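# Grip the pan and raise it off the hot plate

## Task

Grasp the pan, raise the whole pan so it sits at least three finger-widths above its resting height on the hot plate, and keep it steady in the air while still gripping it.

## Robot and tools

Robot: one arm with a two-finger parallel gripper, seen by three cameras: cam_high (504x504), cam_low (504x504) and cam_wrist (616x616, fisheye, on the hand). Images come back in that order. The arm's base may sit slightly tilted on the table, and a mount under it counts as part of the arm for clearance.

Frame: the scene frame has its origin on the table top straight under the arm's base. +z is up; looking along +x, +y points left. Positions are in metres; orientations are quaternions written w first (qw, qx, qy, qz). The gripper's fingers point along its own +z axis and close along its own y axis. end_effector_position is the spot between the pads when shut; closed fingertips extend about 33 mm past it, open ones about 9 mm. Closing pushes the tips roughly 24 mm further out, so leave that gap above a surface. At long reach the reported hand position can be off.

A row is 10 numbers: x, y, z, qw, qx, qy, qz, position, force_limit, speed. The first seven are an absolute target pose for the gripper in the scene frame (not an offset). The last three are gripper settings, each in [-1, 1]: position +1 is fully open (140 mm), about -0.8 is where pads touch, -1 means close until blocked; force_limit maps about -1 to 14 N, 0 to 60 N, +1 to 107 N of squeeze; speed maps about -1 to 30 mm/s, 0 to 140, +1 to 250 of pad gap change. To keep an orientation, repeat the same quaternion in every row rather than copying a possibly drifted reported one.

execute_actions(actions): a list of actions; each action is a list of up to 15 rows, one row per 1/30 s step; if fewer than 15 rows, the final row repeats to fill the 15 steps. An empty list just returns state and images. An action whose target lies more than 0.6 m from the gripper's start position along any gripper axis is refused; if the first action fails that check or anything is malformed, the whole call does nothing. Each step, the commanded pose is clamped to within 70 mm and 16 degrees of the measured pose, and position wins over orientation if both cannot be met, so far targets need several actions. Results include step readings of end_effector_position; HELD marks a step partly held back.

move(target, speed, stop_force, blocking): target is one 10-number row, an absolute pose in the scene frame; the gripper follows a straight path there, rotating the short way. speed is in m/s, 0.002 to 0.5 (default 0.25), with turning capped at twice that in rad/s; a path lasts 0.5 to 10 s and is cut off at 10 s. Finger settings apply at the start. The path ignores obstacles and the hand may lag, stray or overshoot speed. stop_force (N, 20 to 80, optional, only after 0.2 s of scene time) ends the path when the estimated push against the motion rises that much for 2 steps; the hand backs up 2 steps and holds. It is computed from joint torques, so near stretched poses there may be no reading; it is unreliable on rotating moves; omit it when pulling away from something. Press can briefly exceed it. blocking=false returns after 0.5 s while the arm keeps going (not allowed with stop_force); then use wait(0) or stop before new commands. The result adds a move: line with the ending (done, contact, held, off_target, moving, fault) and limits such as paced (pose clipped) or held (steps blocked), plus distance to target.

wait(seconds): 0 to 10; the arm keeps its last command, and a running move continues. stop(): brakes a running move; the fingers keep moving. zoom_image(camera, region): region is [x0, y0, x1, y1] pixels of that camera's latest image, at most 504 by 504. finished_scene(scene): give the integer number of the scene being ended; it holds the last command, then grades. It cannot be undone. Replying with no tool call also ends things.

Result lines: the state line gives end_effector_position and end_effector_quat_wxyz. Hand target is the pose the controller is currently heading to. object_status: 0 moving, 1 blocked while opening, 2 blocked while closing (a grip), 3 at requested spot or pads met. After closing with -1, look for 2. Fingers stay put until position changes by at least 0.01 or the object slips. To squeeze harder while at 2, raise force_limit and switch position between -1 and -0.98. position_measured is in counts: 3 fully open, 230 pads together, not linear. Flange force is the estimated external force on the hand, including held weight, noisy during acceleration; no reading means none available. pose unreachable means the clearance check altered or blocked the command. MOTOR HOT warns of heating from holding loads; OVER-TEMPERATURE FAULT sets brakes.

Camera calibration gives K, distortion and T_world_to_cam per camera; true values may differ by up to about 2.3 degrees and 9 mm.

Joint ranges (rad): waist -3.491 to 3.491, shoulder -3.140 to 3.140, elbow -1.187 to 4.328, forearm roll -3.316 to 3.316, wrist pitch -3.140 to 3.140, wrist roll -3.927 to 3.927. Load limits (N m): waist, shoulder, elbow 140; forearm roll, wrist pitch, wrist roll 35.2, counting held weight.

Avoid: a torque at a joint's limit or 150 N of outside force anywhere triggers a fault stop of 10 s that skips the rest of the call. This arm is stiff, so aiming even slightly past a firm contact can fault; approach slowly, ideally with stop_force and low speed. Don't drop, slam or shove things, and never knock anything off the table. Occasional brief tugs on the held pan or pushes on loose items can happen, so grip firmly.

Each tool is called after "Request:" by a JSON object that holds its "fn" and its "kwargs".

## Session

Request:
{"fn": "execute_actions", "kwargs": {"actions": []}}

Scene clock: 0.00 s.
end_effector_position=(+0.6385, -0.3165, +0.3192) position_measured=3 object_status=3 end_effector_quat_wxyz=(+0.037, +0.673, +0.088, +0.733)
Joint positions: [-0.955  0.287 -0.177 -1.893 -1.153 -2.41 ]
Joint velocities: [-0.002  0.     0.001  0.001  0.    -0.   ]
Flange force (N, the push that the arm receives, along the gripper's own x y z axes): no reading
Hand target: +0.638, -0.317, +0.319; +0.037, +0.673, +0.088, +0.733
camera_calibration (this result's frames):
cam_wrist: T_world_to_cam=[[0.0914507, -0.956995, 0.275314, -0.442164], [-0.30422, -0.290104, -0.907353, 0.399098], [0.948202, -0.000778047, -0.317667, -0.329773], [0, 0, 0, 1]] pos_world=[0.474541, -0.307625, 0.379099]

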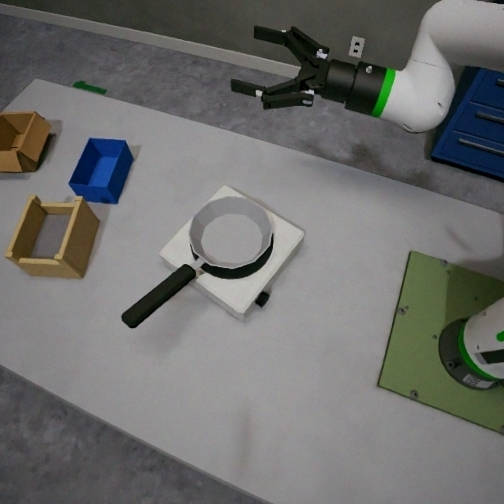

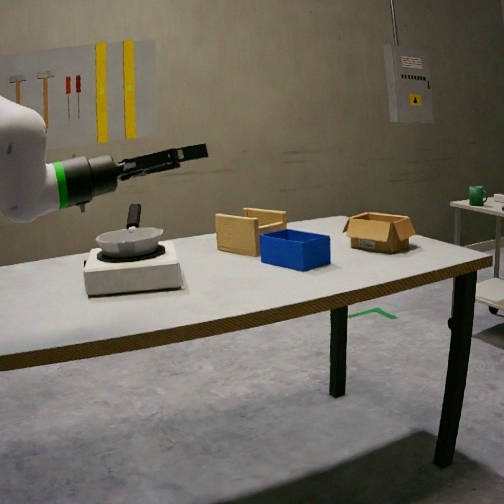

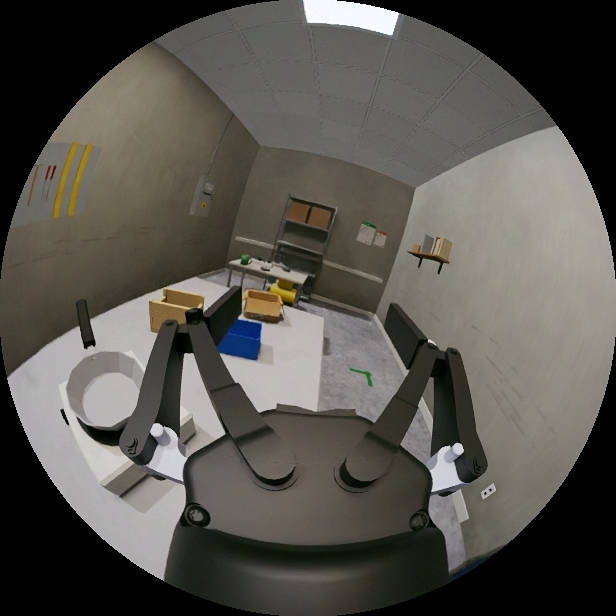

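Request:
{"fn": "zoom_image", "kwargs": {"camera": "cam_high", "region": [110, 175, 320, 345]}}

Request:
{"fn": "zoom_image", "kwargs": {"camera": "cam_high", "region": [112, 245, 222, 335]}}

Request:
{"fn": "zoom_image", "kwargs": {"camera": "cam_low", "region": [70, 195, 200, 305]}}

Region (110, 175, 320, 345) of cam_high's 504x504 image, scaled by 2.400, with more detail than that image has; it fills the top 408 rows of this view, and the rest is white.

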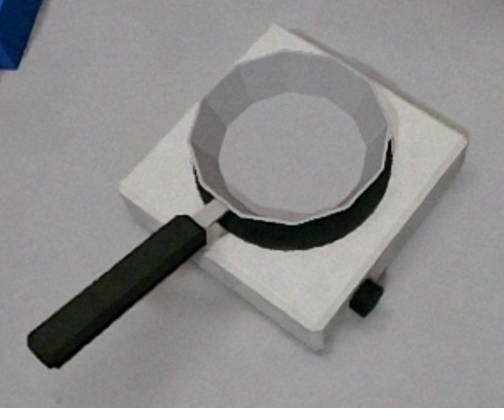

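Region (112, 245, 222, 335) of cam_high's 504x504 image, scaled by 4.582, with more detail than that image has; it fills the top 412 rows of this view, and the rest is white.

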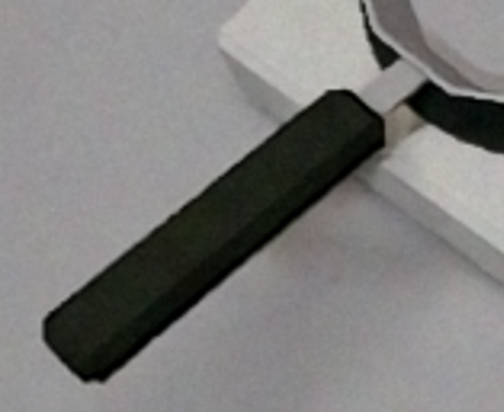

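Region (70, 195, 200, 305) of cam_low's 504x504 image, scaled by 3.877, with more detail than that image has; it fills the top 426 rows of this view, and the rest is white.

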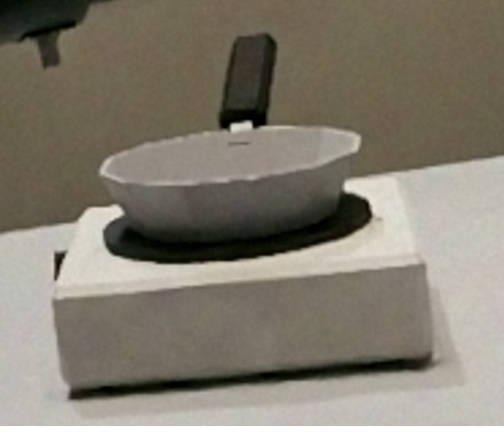

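Request:
{"fn": "move", "kwargs": {"target": [0.50, 0.03, 0.33, 0.1978, 0.5491, 0.8055, 0.1026, 0.0, 1.0, 0.0], "speed": 0.45}}

Scene clock: 118.57 s.
end_effector_position=(+0.4996, +0.0304, +0.3278) position_measured=129 object_status=3 end_effector_quat_wxyz=(+0.195, +0.549, +0.807, +0.102)
Joint positions: [ 0.52  -0.247 -0.205  0.264 -1.254 -3.304]
Joint velocities: [ 0.003  0.001 -0.002  0.002 -0.001 -0.004]
Flange force (N, the push that the arm receives, along the gripper's own x y z axes): [0.2 -2.3 5.9]
Hand target: +0.500, +0.030, +0.328; +0.195, +0.549, +0.807, +0.102
Off the commanded pose: 0.002 m, 0 deg.
move: done
camera_calibration (this result's frames):
cam_wrist: T_world_to_cam=[[0.824842, 0.463182, 0.324188, -0.525431], [0.211547, -0.784617, 0.582773, -0.265776], [0.524293, -0.412114, -0.74517, 0.169326], [0, 0, 0, 1]] pos_world=[0.400845, 0.10462, 0.451402]

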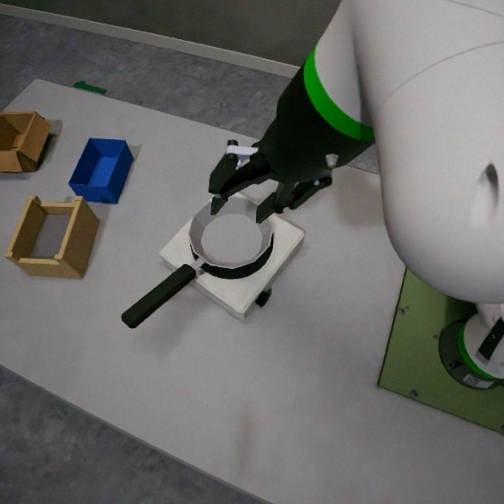

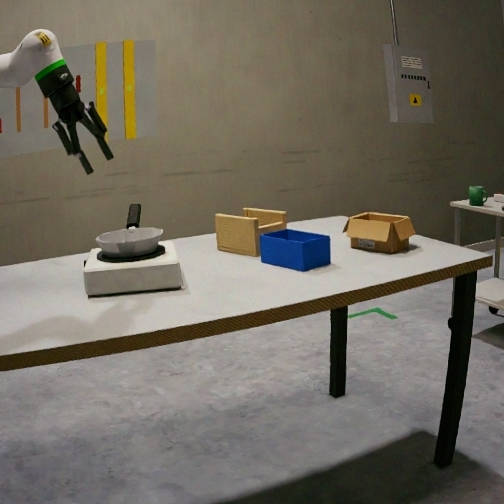

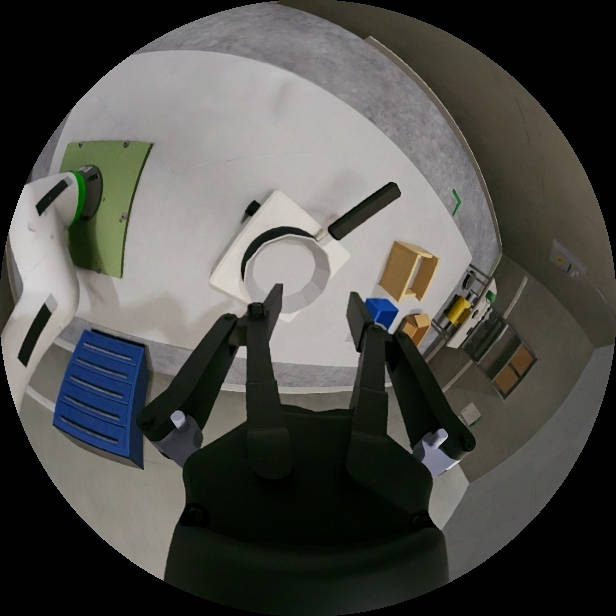

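Request:
{"fn": "zoom_image", "kwargs": {"camera": "cam_wrist", "region": [300, 165, 420, 265]}}

Region (300, 165, 420, 265) of cam_wrist's 616x616 image, scaled by 4.200, with more detail than that image has.

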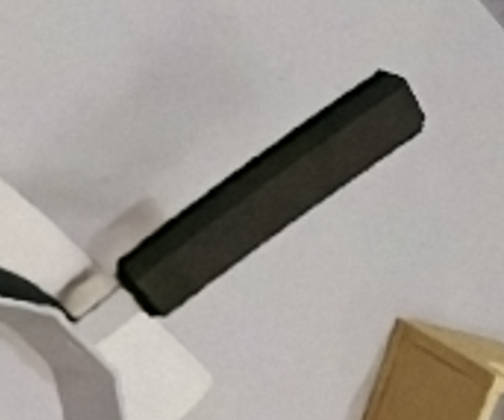

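Request:
{"fn": "move", "kwargs": {"target": [0.533, 0.215, 0.148, 0.170, -0.0983, 0.755, -0.6256, 0.0, 1.0, 0.0], "speed": 0.4}}

Scene clock: 139.13 s.
end_effector_position=(+0.5335, +0.2132, +0.1490) position_measured=129 object_status=3 end_effector_quat_wxyz=(+0.169, -0.097, +0.754, -0.627)
Joint positions: [ 1.065  0.857 -0.02   0.947 -1.837 -2.723]
Joint velocities: [-0.002  0.001  0.001 -0.001 -0.     0.001]
Flange force (N, the push that the arm receives, along the gripper's own x y z axes): [-3.9 6.4 0.3]
Hand target: +0.533, +0.213, +0.149; +0.169, -0.097, +0.754, -0.627
Off the commanded pose: 0.002 m, 0 deg.
move: done
camera_calibration (this result's frames):
cam_wrist: T_world_to_cam=[[-0.0115738, 0.126763, -0.991865, 0.133945], [0.7006, 0.70878, 0.0824089, -0.530092], [0.71346, -0.693947, -0.0970136, -0.0437174], [0, 0, 0, 1]] pos_world=[0.404123, 0.328401, 0.172299]

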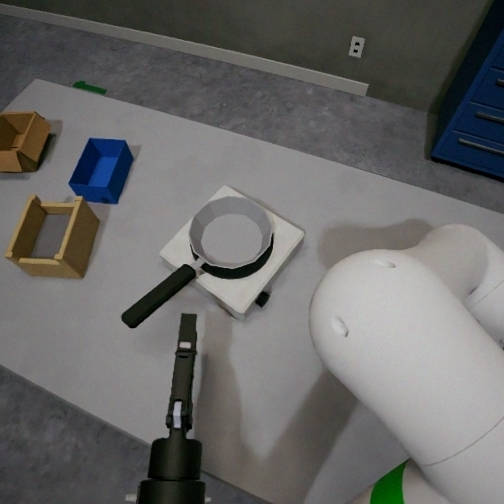

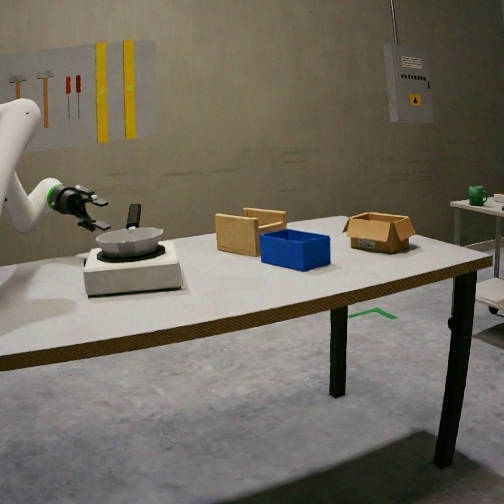

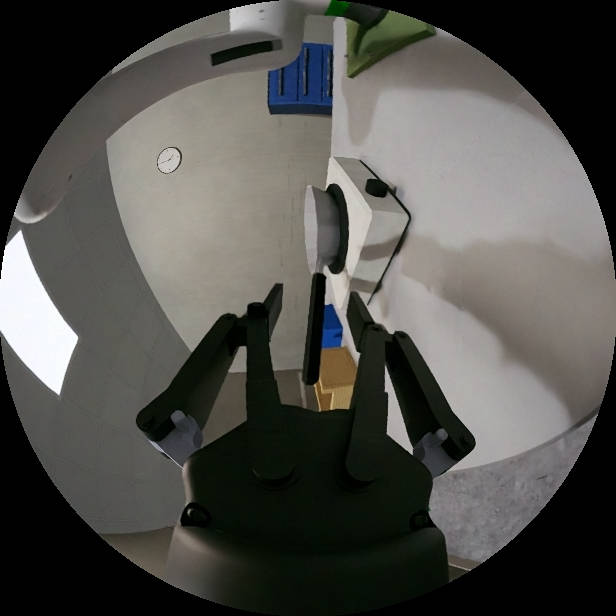

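Request:
{"fn": "zoom_image", "kwargs": {"camera": "cam_wrist", "region": [260, 255, 380, 395]}}

Request:
{"fn": "zoom_image", "kwargs": {"camera": "cam_high", "region": [112, 245, 242, 375]}}

Region (260, 255, 380, 395) of cam_wrist's 616x616 image, scaled by 3.600, with more detail than that image has; it fills the left 432 columns of this view, and the rest is white.

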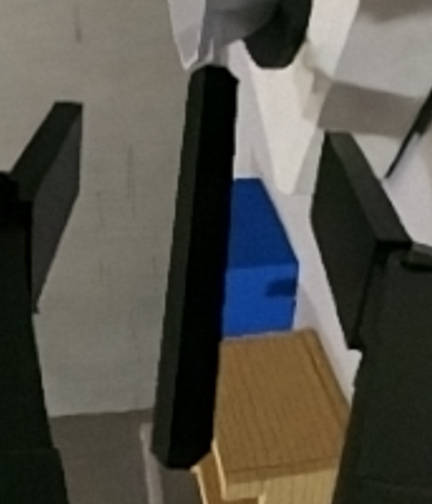

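Region (112, 245, 242, 375) of cam_high's 504x504 image, scaled by 3.877, with more detail than that image has.

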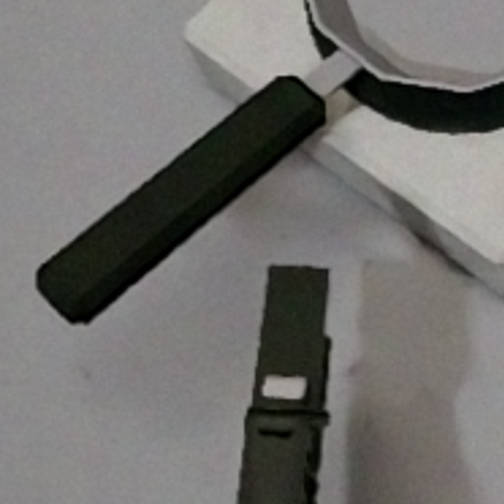

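Request:
{"fn": "move", "kwargs": {"target": [0.6137, 0.1248, 0.131, 0.1638, -0.0975, 0.7507, -0.6325, 0.0, 1.0, 0.0], "speed": 0.15}}

Scene clock: 169.53 s.
end_effector_position=(+0.6133, +0.1247, +0.1310) position_measured=129 object_status=3 end_effector_quat_wxyz=(+0.164, -0.097, +0.751, -0.632)
Joint positions: [ 0.86   0.867 -0.081  1.108 -1.706 -2.711]
Joint velocities: [-0.001  0.001  0.001  0.002  0.001  0.   ]
Flange force (N, the push that the arm receives, along the gripper's own x y z axes): [-0.1 4.6 4.3]
Hand target: +0.613, +0.125, +0.131; +0.164, -0.097, +0.751, -0.632
Off the commanded pose: 0.000 m, 0 deg.
move: done
camera_calibration (this result's frames):
cam_wrist: T_world_to_cam=[[-0.0157684, 0.112809, -0.993492, 0.132773], [0.705922, 0.704937, 0.06884, -0.522811], [0.708114, -0.700242, -0.09075, -0.160626], [0, 0, 0, 1]] pos_world=[0.484899, 0.241094, 0.153322]

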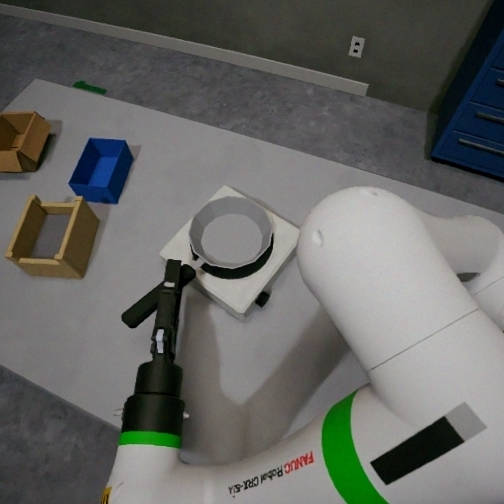

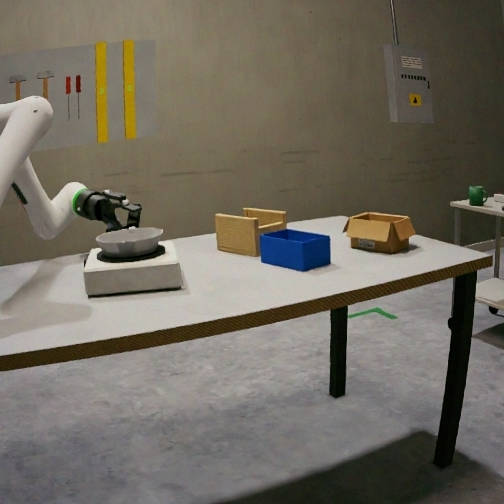

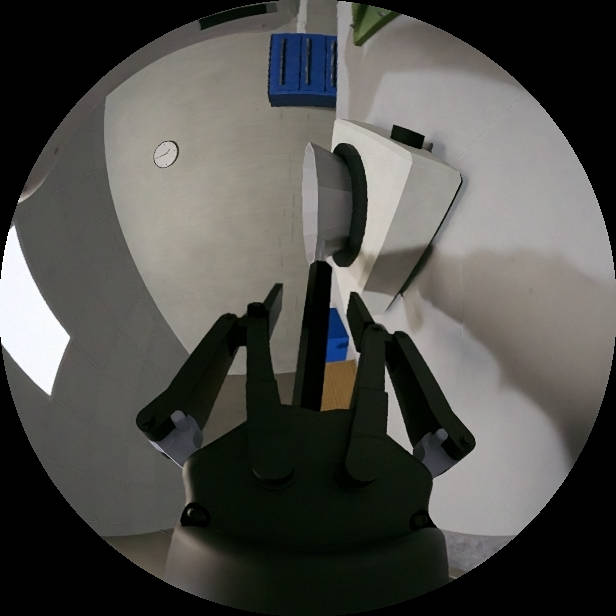

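Request:
{"fn": "zoom_image", "kwargs": {"camera": "cam_wrist", "region": [260, 255, 380, 395]}}

Region (260, 255, 380, 395) of cam_wrist's 616x616 image, scaled by 3.600, with more detail than that image has; it fills the left 432 columns of this view, and the rest is white.

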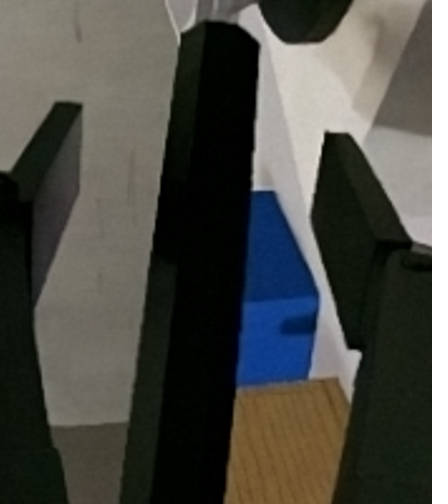

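Request:
{"fn": "execute_actions", "kwargs": {"actions": [[[0.6137, 0.1248, 0.131, 0.1638, -0.0975, 0.7507, -0.6325, -1.0, 1.0, -0.2]]]}}

Scene clock: 173.57 s.
end_effector_position=(+0.6137, +0.1248, +0.1309) position_measured=204 object_status=0 end_effector_quat_wxyz=(+0.164, -0.098, +0.751, -0.632)
Joint positions: [ 0.86   0.868 -0.08   1.109 -1.706 -2.71 ]
Joint velocities: [ 0.    -0.    -0.     0.001 -0.    -0.001]
Flange force (N, the push that the arm receives, along the gripper's own x y z axes): [0.1 18.1 0.9]
Hand target: +0.614, +0.125, +0.131; +0.164, -0.098, +0.751, -0.633
Off the commanded pose: 0.000 m, 0 deg.
Step readings (end_effector_position):
0: (+0.6134, +0.1247, +0.1310)
1: (+0.6134, +0.1247, +0.1310)
2: (+0.6135, +0.1247, +0.1310)
4: (+0.6137, +0.1248, +0.1310)
8: (+0.6137, +0.1248, +0.1310)
15: end_effector_position above
camera_calibration (this result's frames):
cam_wrist: T_world_to_cam=[[-0.0161508, 0.112624, -0.993506, 0.132915], [0.705808, 0.705088, 0.0684549, -0.523081], [0.708219, -0.700119, -0.0908785, -0.160904], [0, 0, 0, 1]] pos_world=[0.485297, 0.241197, 0.153237]

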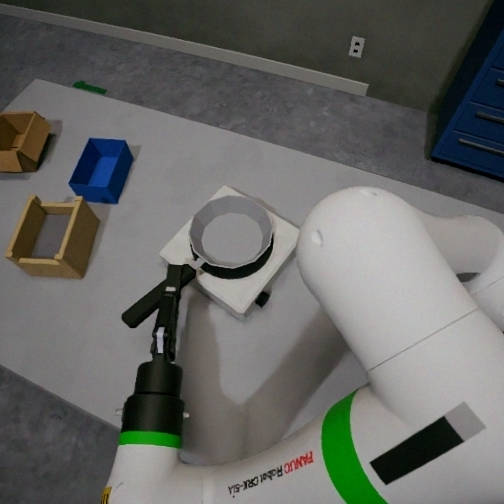

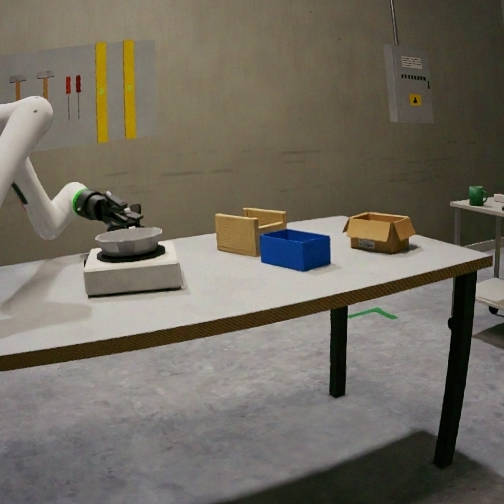

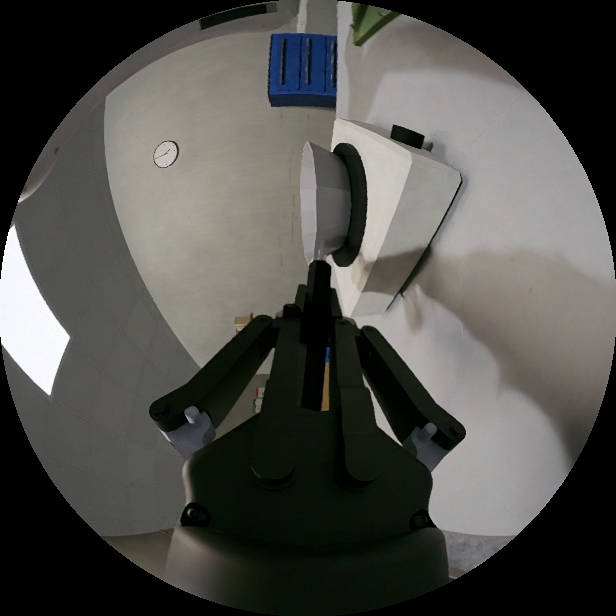

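Request:
{"fn": "execute_actions", "kwargs": {"actions": []}}

Scene clock: 174.40 s.
end_effector_position=(+0.6137, +0.1248, +0.1310) position_measured=204 object_status=2 end_effector_quat_wxyz=(+0.164, -0.097, +0.751, -0.633)
Joint positions: [ 0.86   0.868 -0.08   1.109 -1.706 -2.71 ]
Joint velocities: [ 0.002  0.    -0.    -0.     0.    -0.001]
Flange force (N, the push that the arm receives, along the gripper's own x y z axes): [1.3 15.1 4.9]
Hand target: +0.614, +0.125, +0.131; +0.164, -0.098, +0.751, -0.633
Off the commanded pose: 0.000 m, 0 deg.
camera_calibration (this result's frames):
cam_wrist: T_world_to_cam=[[-0.0160146, 0.112535, -0.993519, 0.132964], [0.705879, 0.705015, 0.0684784, -0.523093], [0.708151, -0.700207, -0.0907267, -0.160855], [0, 0, 0, 1]] pos_world=[0.485279, 0.241194, 0.153328]

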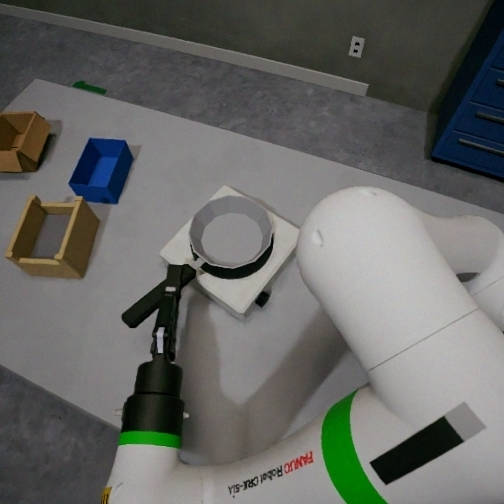

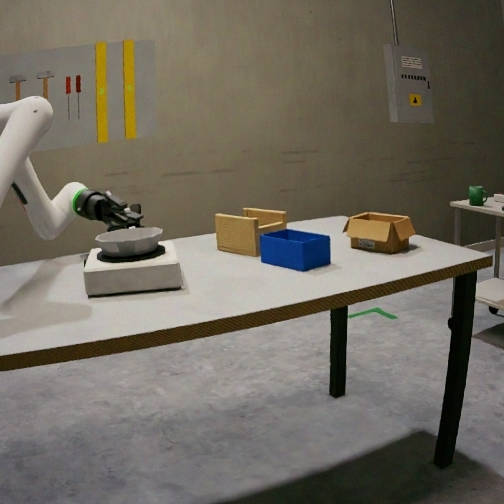

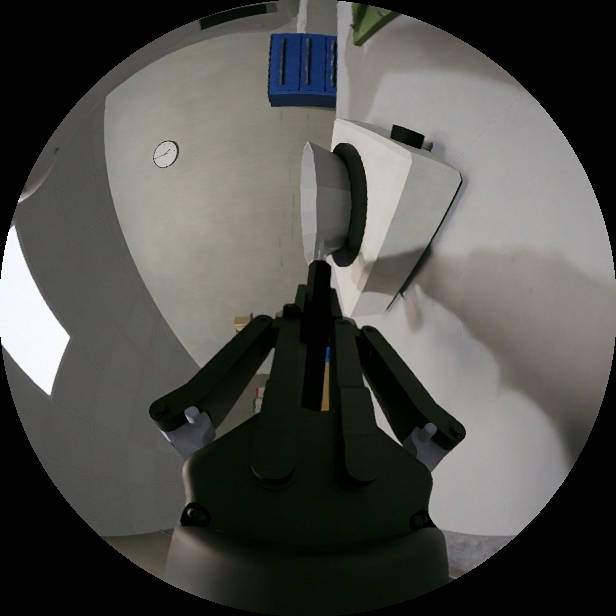

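The grip is confirmed (status 2), so the lift is next.

Request:
{"fn": "move", "kwargs": {"target": [0.6137, 0.1248, 0.231, 0.1638, -0.0975, 0.7507, -0.6325, -1.0, 1.0, -0.2], "speed": 0.12}}

Scene clock: 177.43 s.
end_effector_position=(+0.6138, +0.1249, +0.2307) position_measured=204 object_status=2 end_effector_quat_wxyz=(+0.164, -0.098, +0.751, -0.632)
Joint positions: [ 0.855  0.727 -0.065  1.137 -1.771 -2.565]
Joint velocities: [-0.    -0.001  0.001  0.001 -0.001  0.001]
Flange force (N, the push that the arm receives, along the gripper's own x y z axes): [-3.2 15.9 2.9]
Hand target: +0.614, +0.125, +0.231; +0.164, -0.098, +0.751, -0.632
Off the commanded pose: 0.000 m, 0 deg.
move: done
camera_calibration (this result's frames):
cam_wrist: T_world_to_cam=[[-0.0164284, 0.112795, -0.993482, 0.232226], [0.705665, 0.705236, 0.0683999, -0.529907], [0.708355, -0.699943, -0.0911814, -0.151859], [0, 0, 0, 1]] pos_world=[0.485322, 0.241224, 0.253111]

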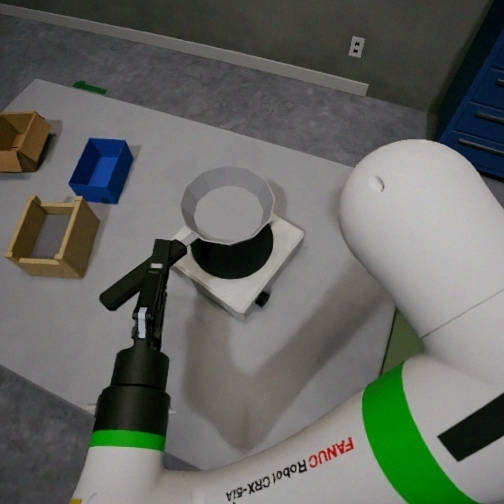

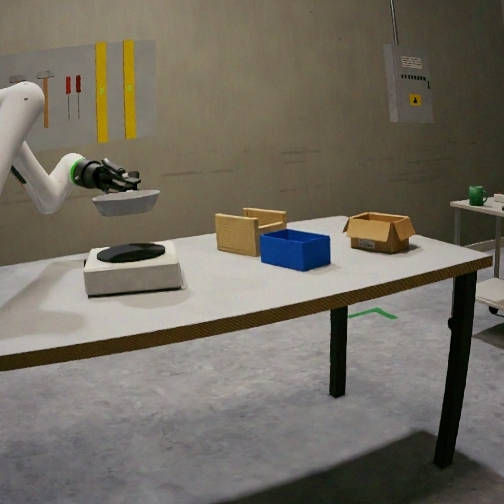

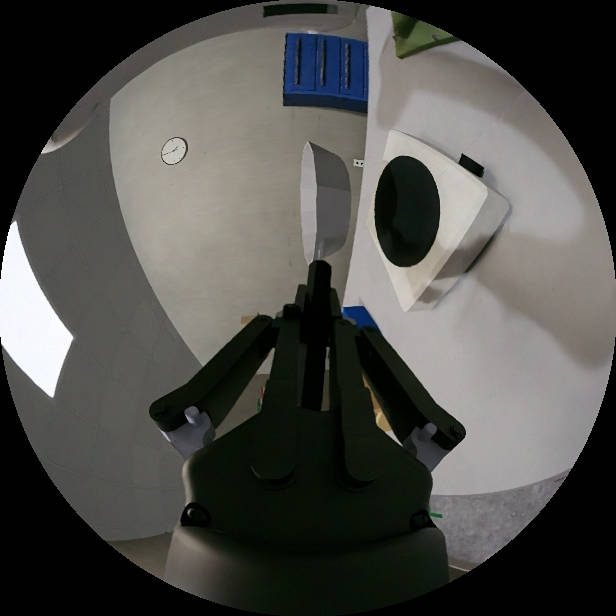

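Request:
{"fn": "wait", "kwargs": {"seconds": 2}}

Scene clock: 180.20 s.
end_effector_position=(+0.6138, +0.1249, +0.2308) position_measured=204 object_status=2 end_effector_quat_wxyz=(+0.164, -0.098, +0.751, -0.632)
Joint positions: [ 0.855  0.726 -0.065  1.137 -1.771 -2.565]
Joint velocities: [ 0.002  0.     0.     0.001  0.    -0.001]
Flange force (N, the push that the arm receives, along the gripper's own x y z axes): [1.9 13.5 5.3]
Hand target: +0.614, +0.125, +0.231; +0.164, -0.098, +0.751, -0.632
Off the commanded pose: 0.000 m, 0 deg.
wait: 2.00 s; at rest from the start
camera_calibration (this result's frames):
cam_wrist: T_world_to_cam=[[-0.0163998, 0.112816, -0.993481, 0.232249], [0.705662, 0.705236, 0.0684354, -0.529922], [0.708359, -0.699939, -0.0911757, -0.151859], [0, 0, 0, 1]] pos_world=[0.485326, 0.241226, 0.253155]

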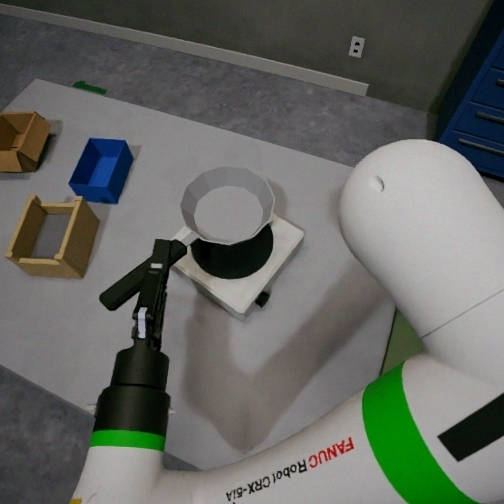

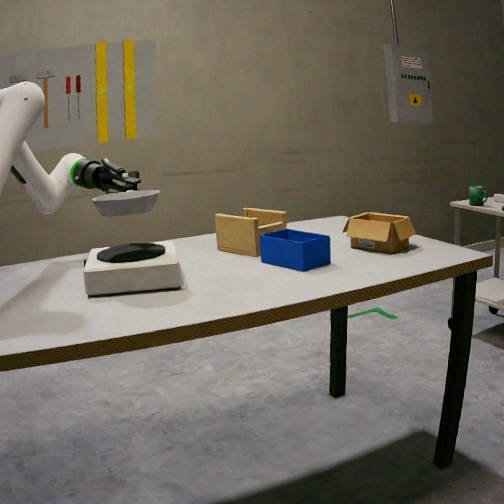

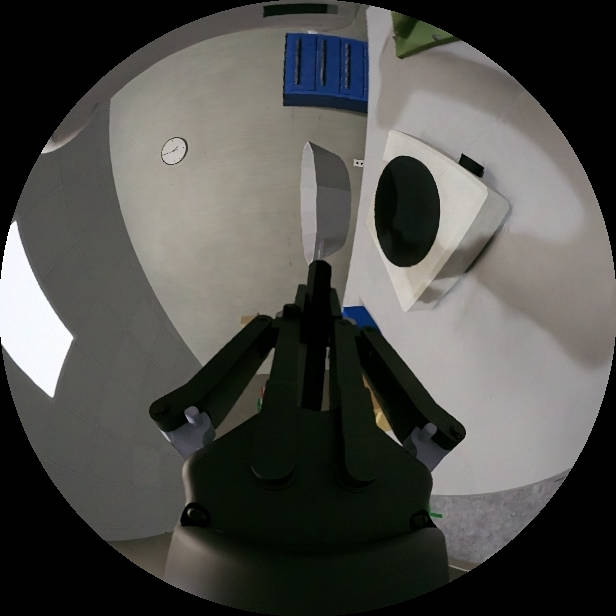

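Request:
{"fn": "finished_scene", "kwargs": {"scene": 2}}

The scene is finished: the task was done.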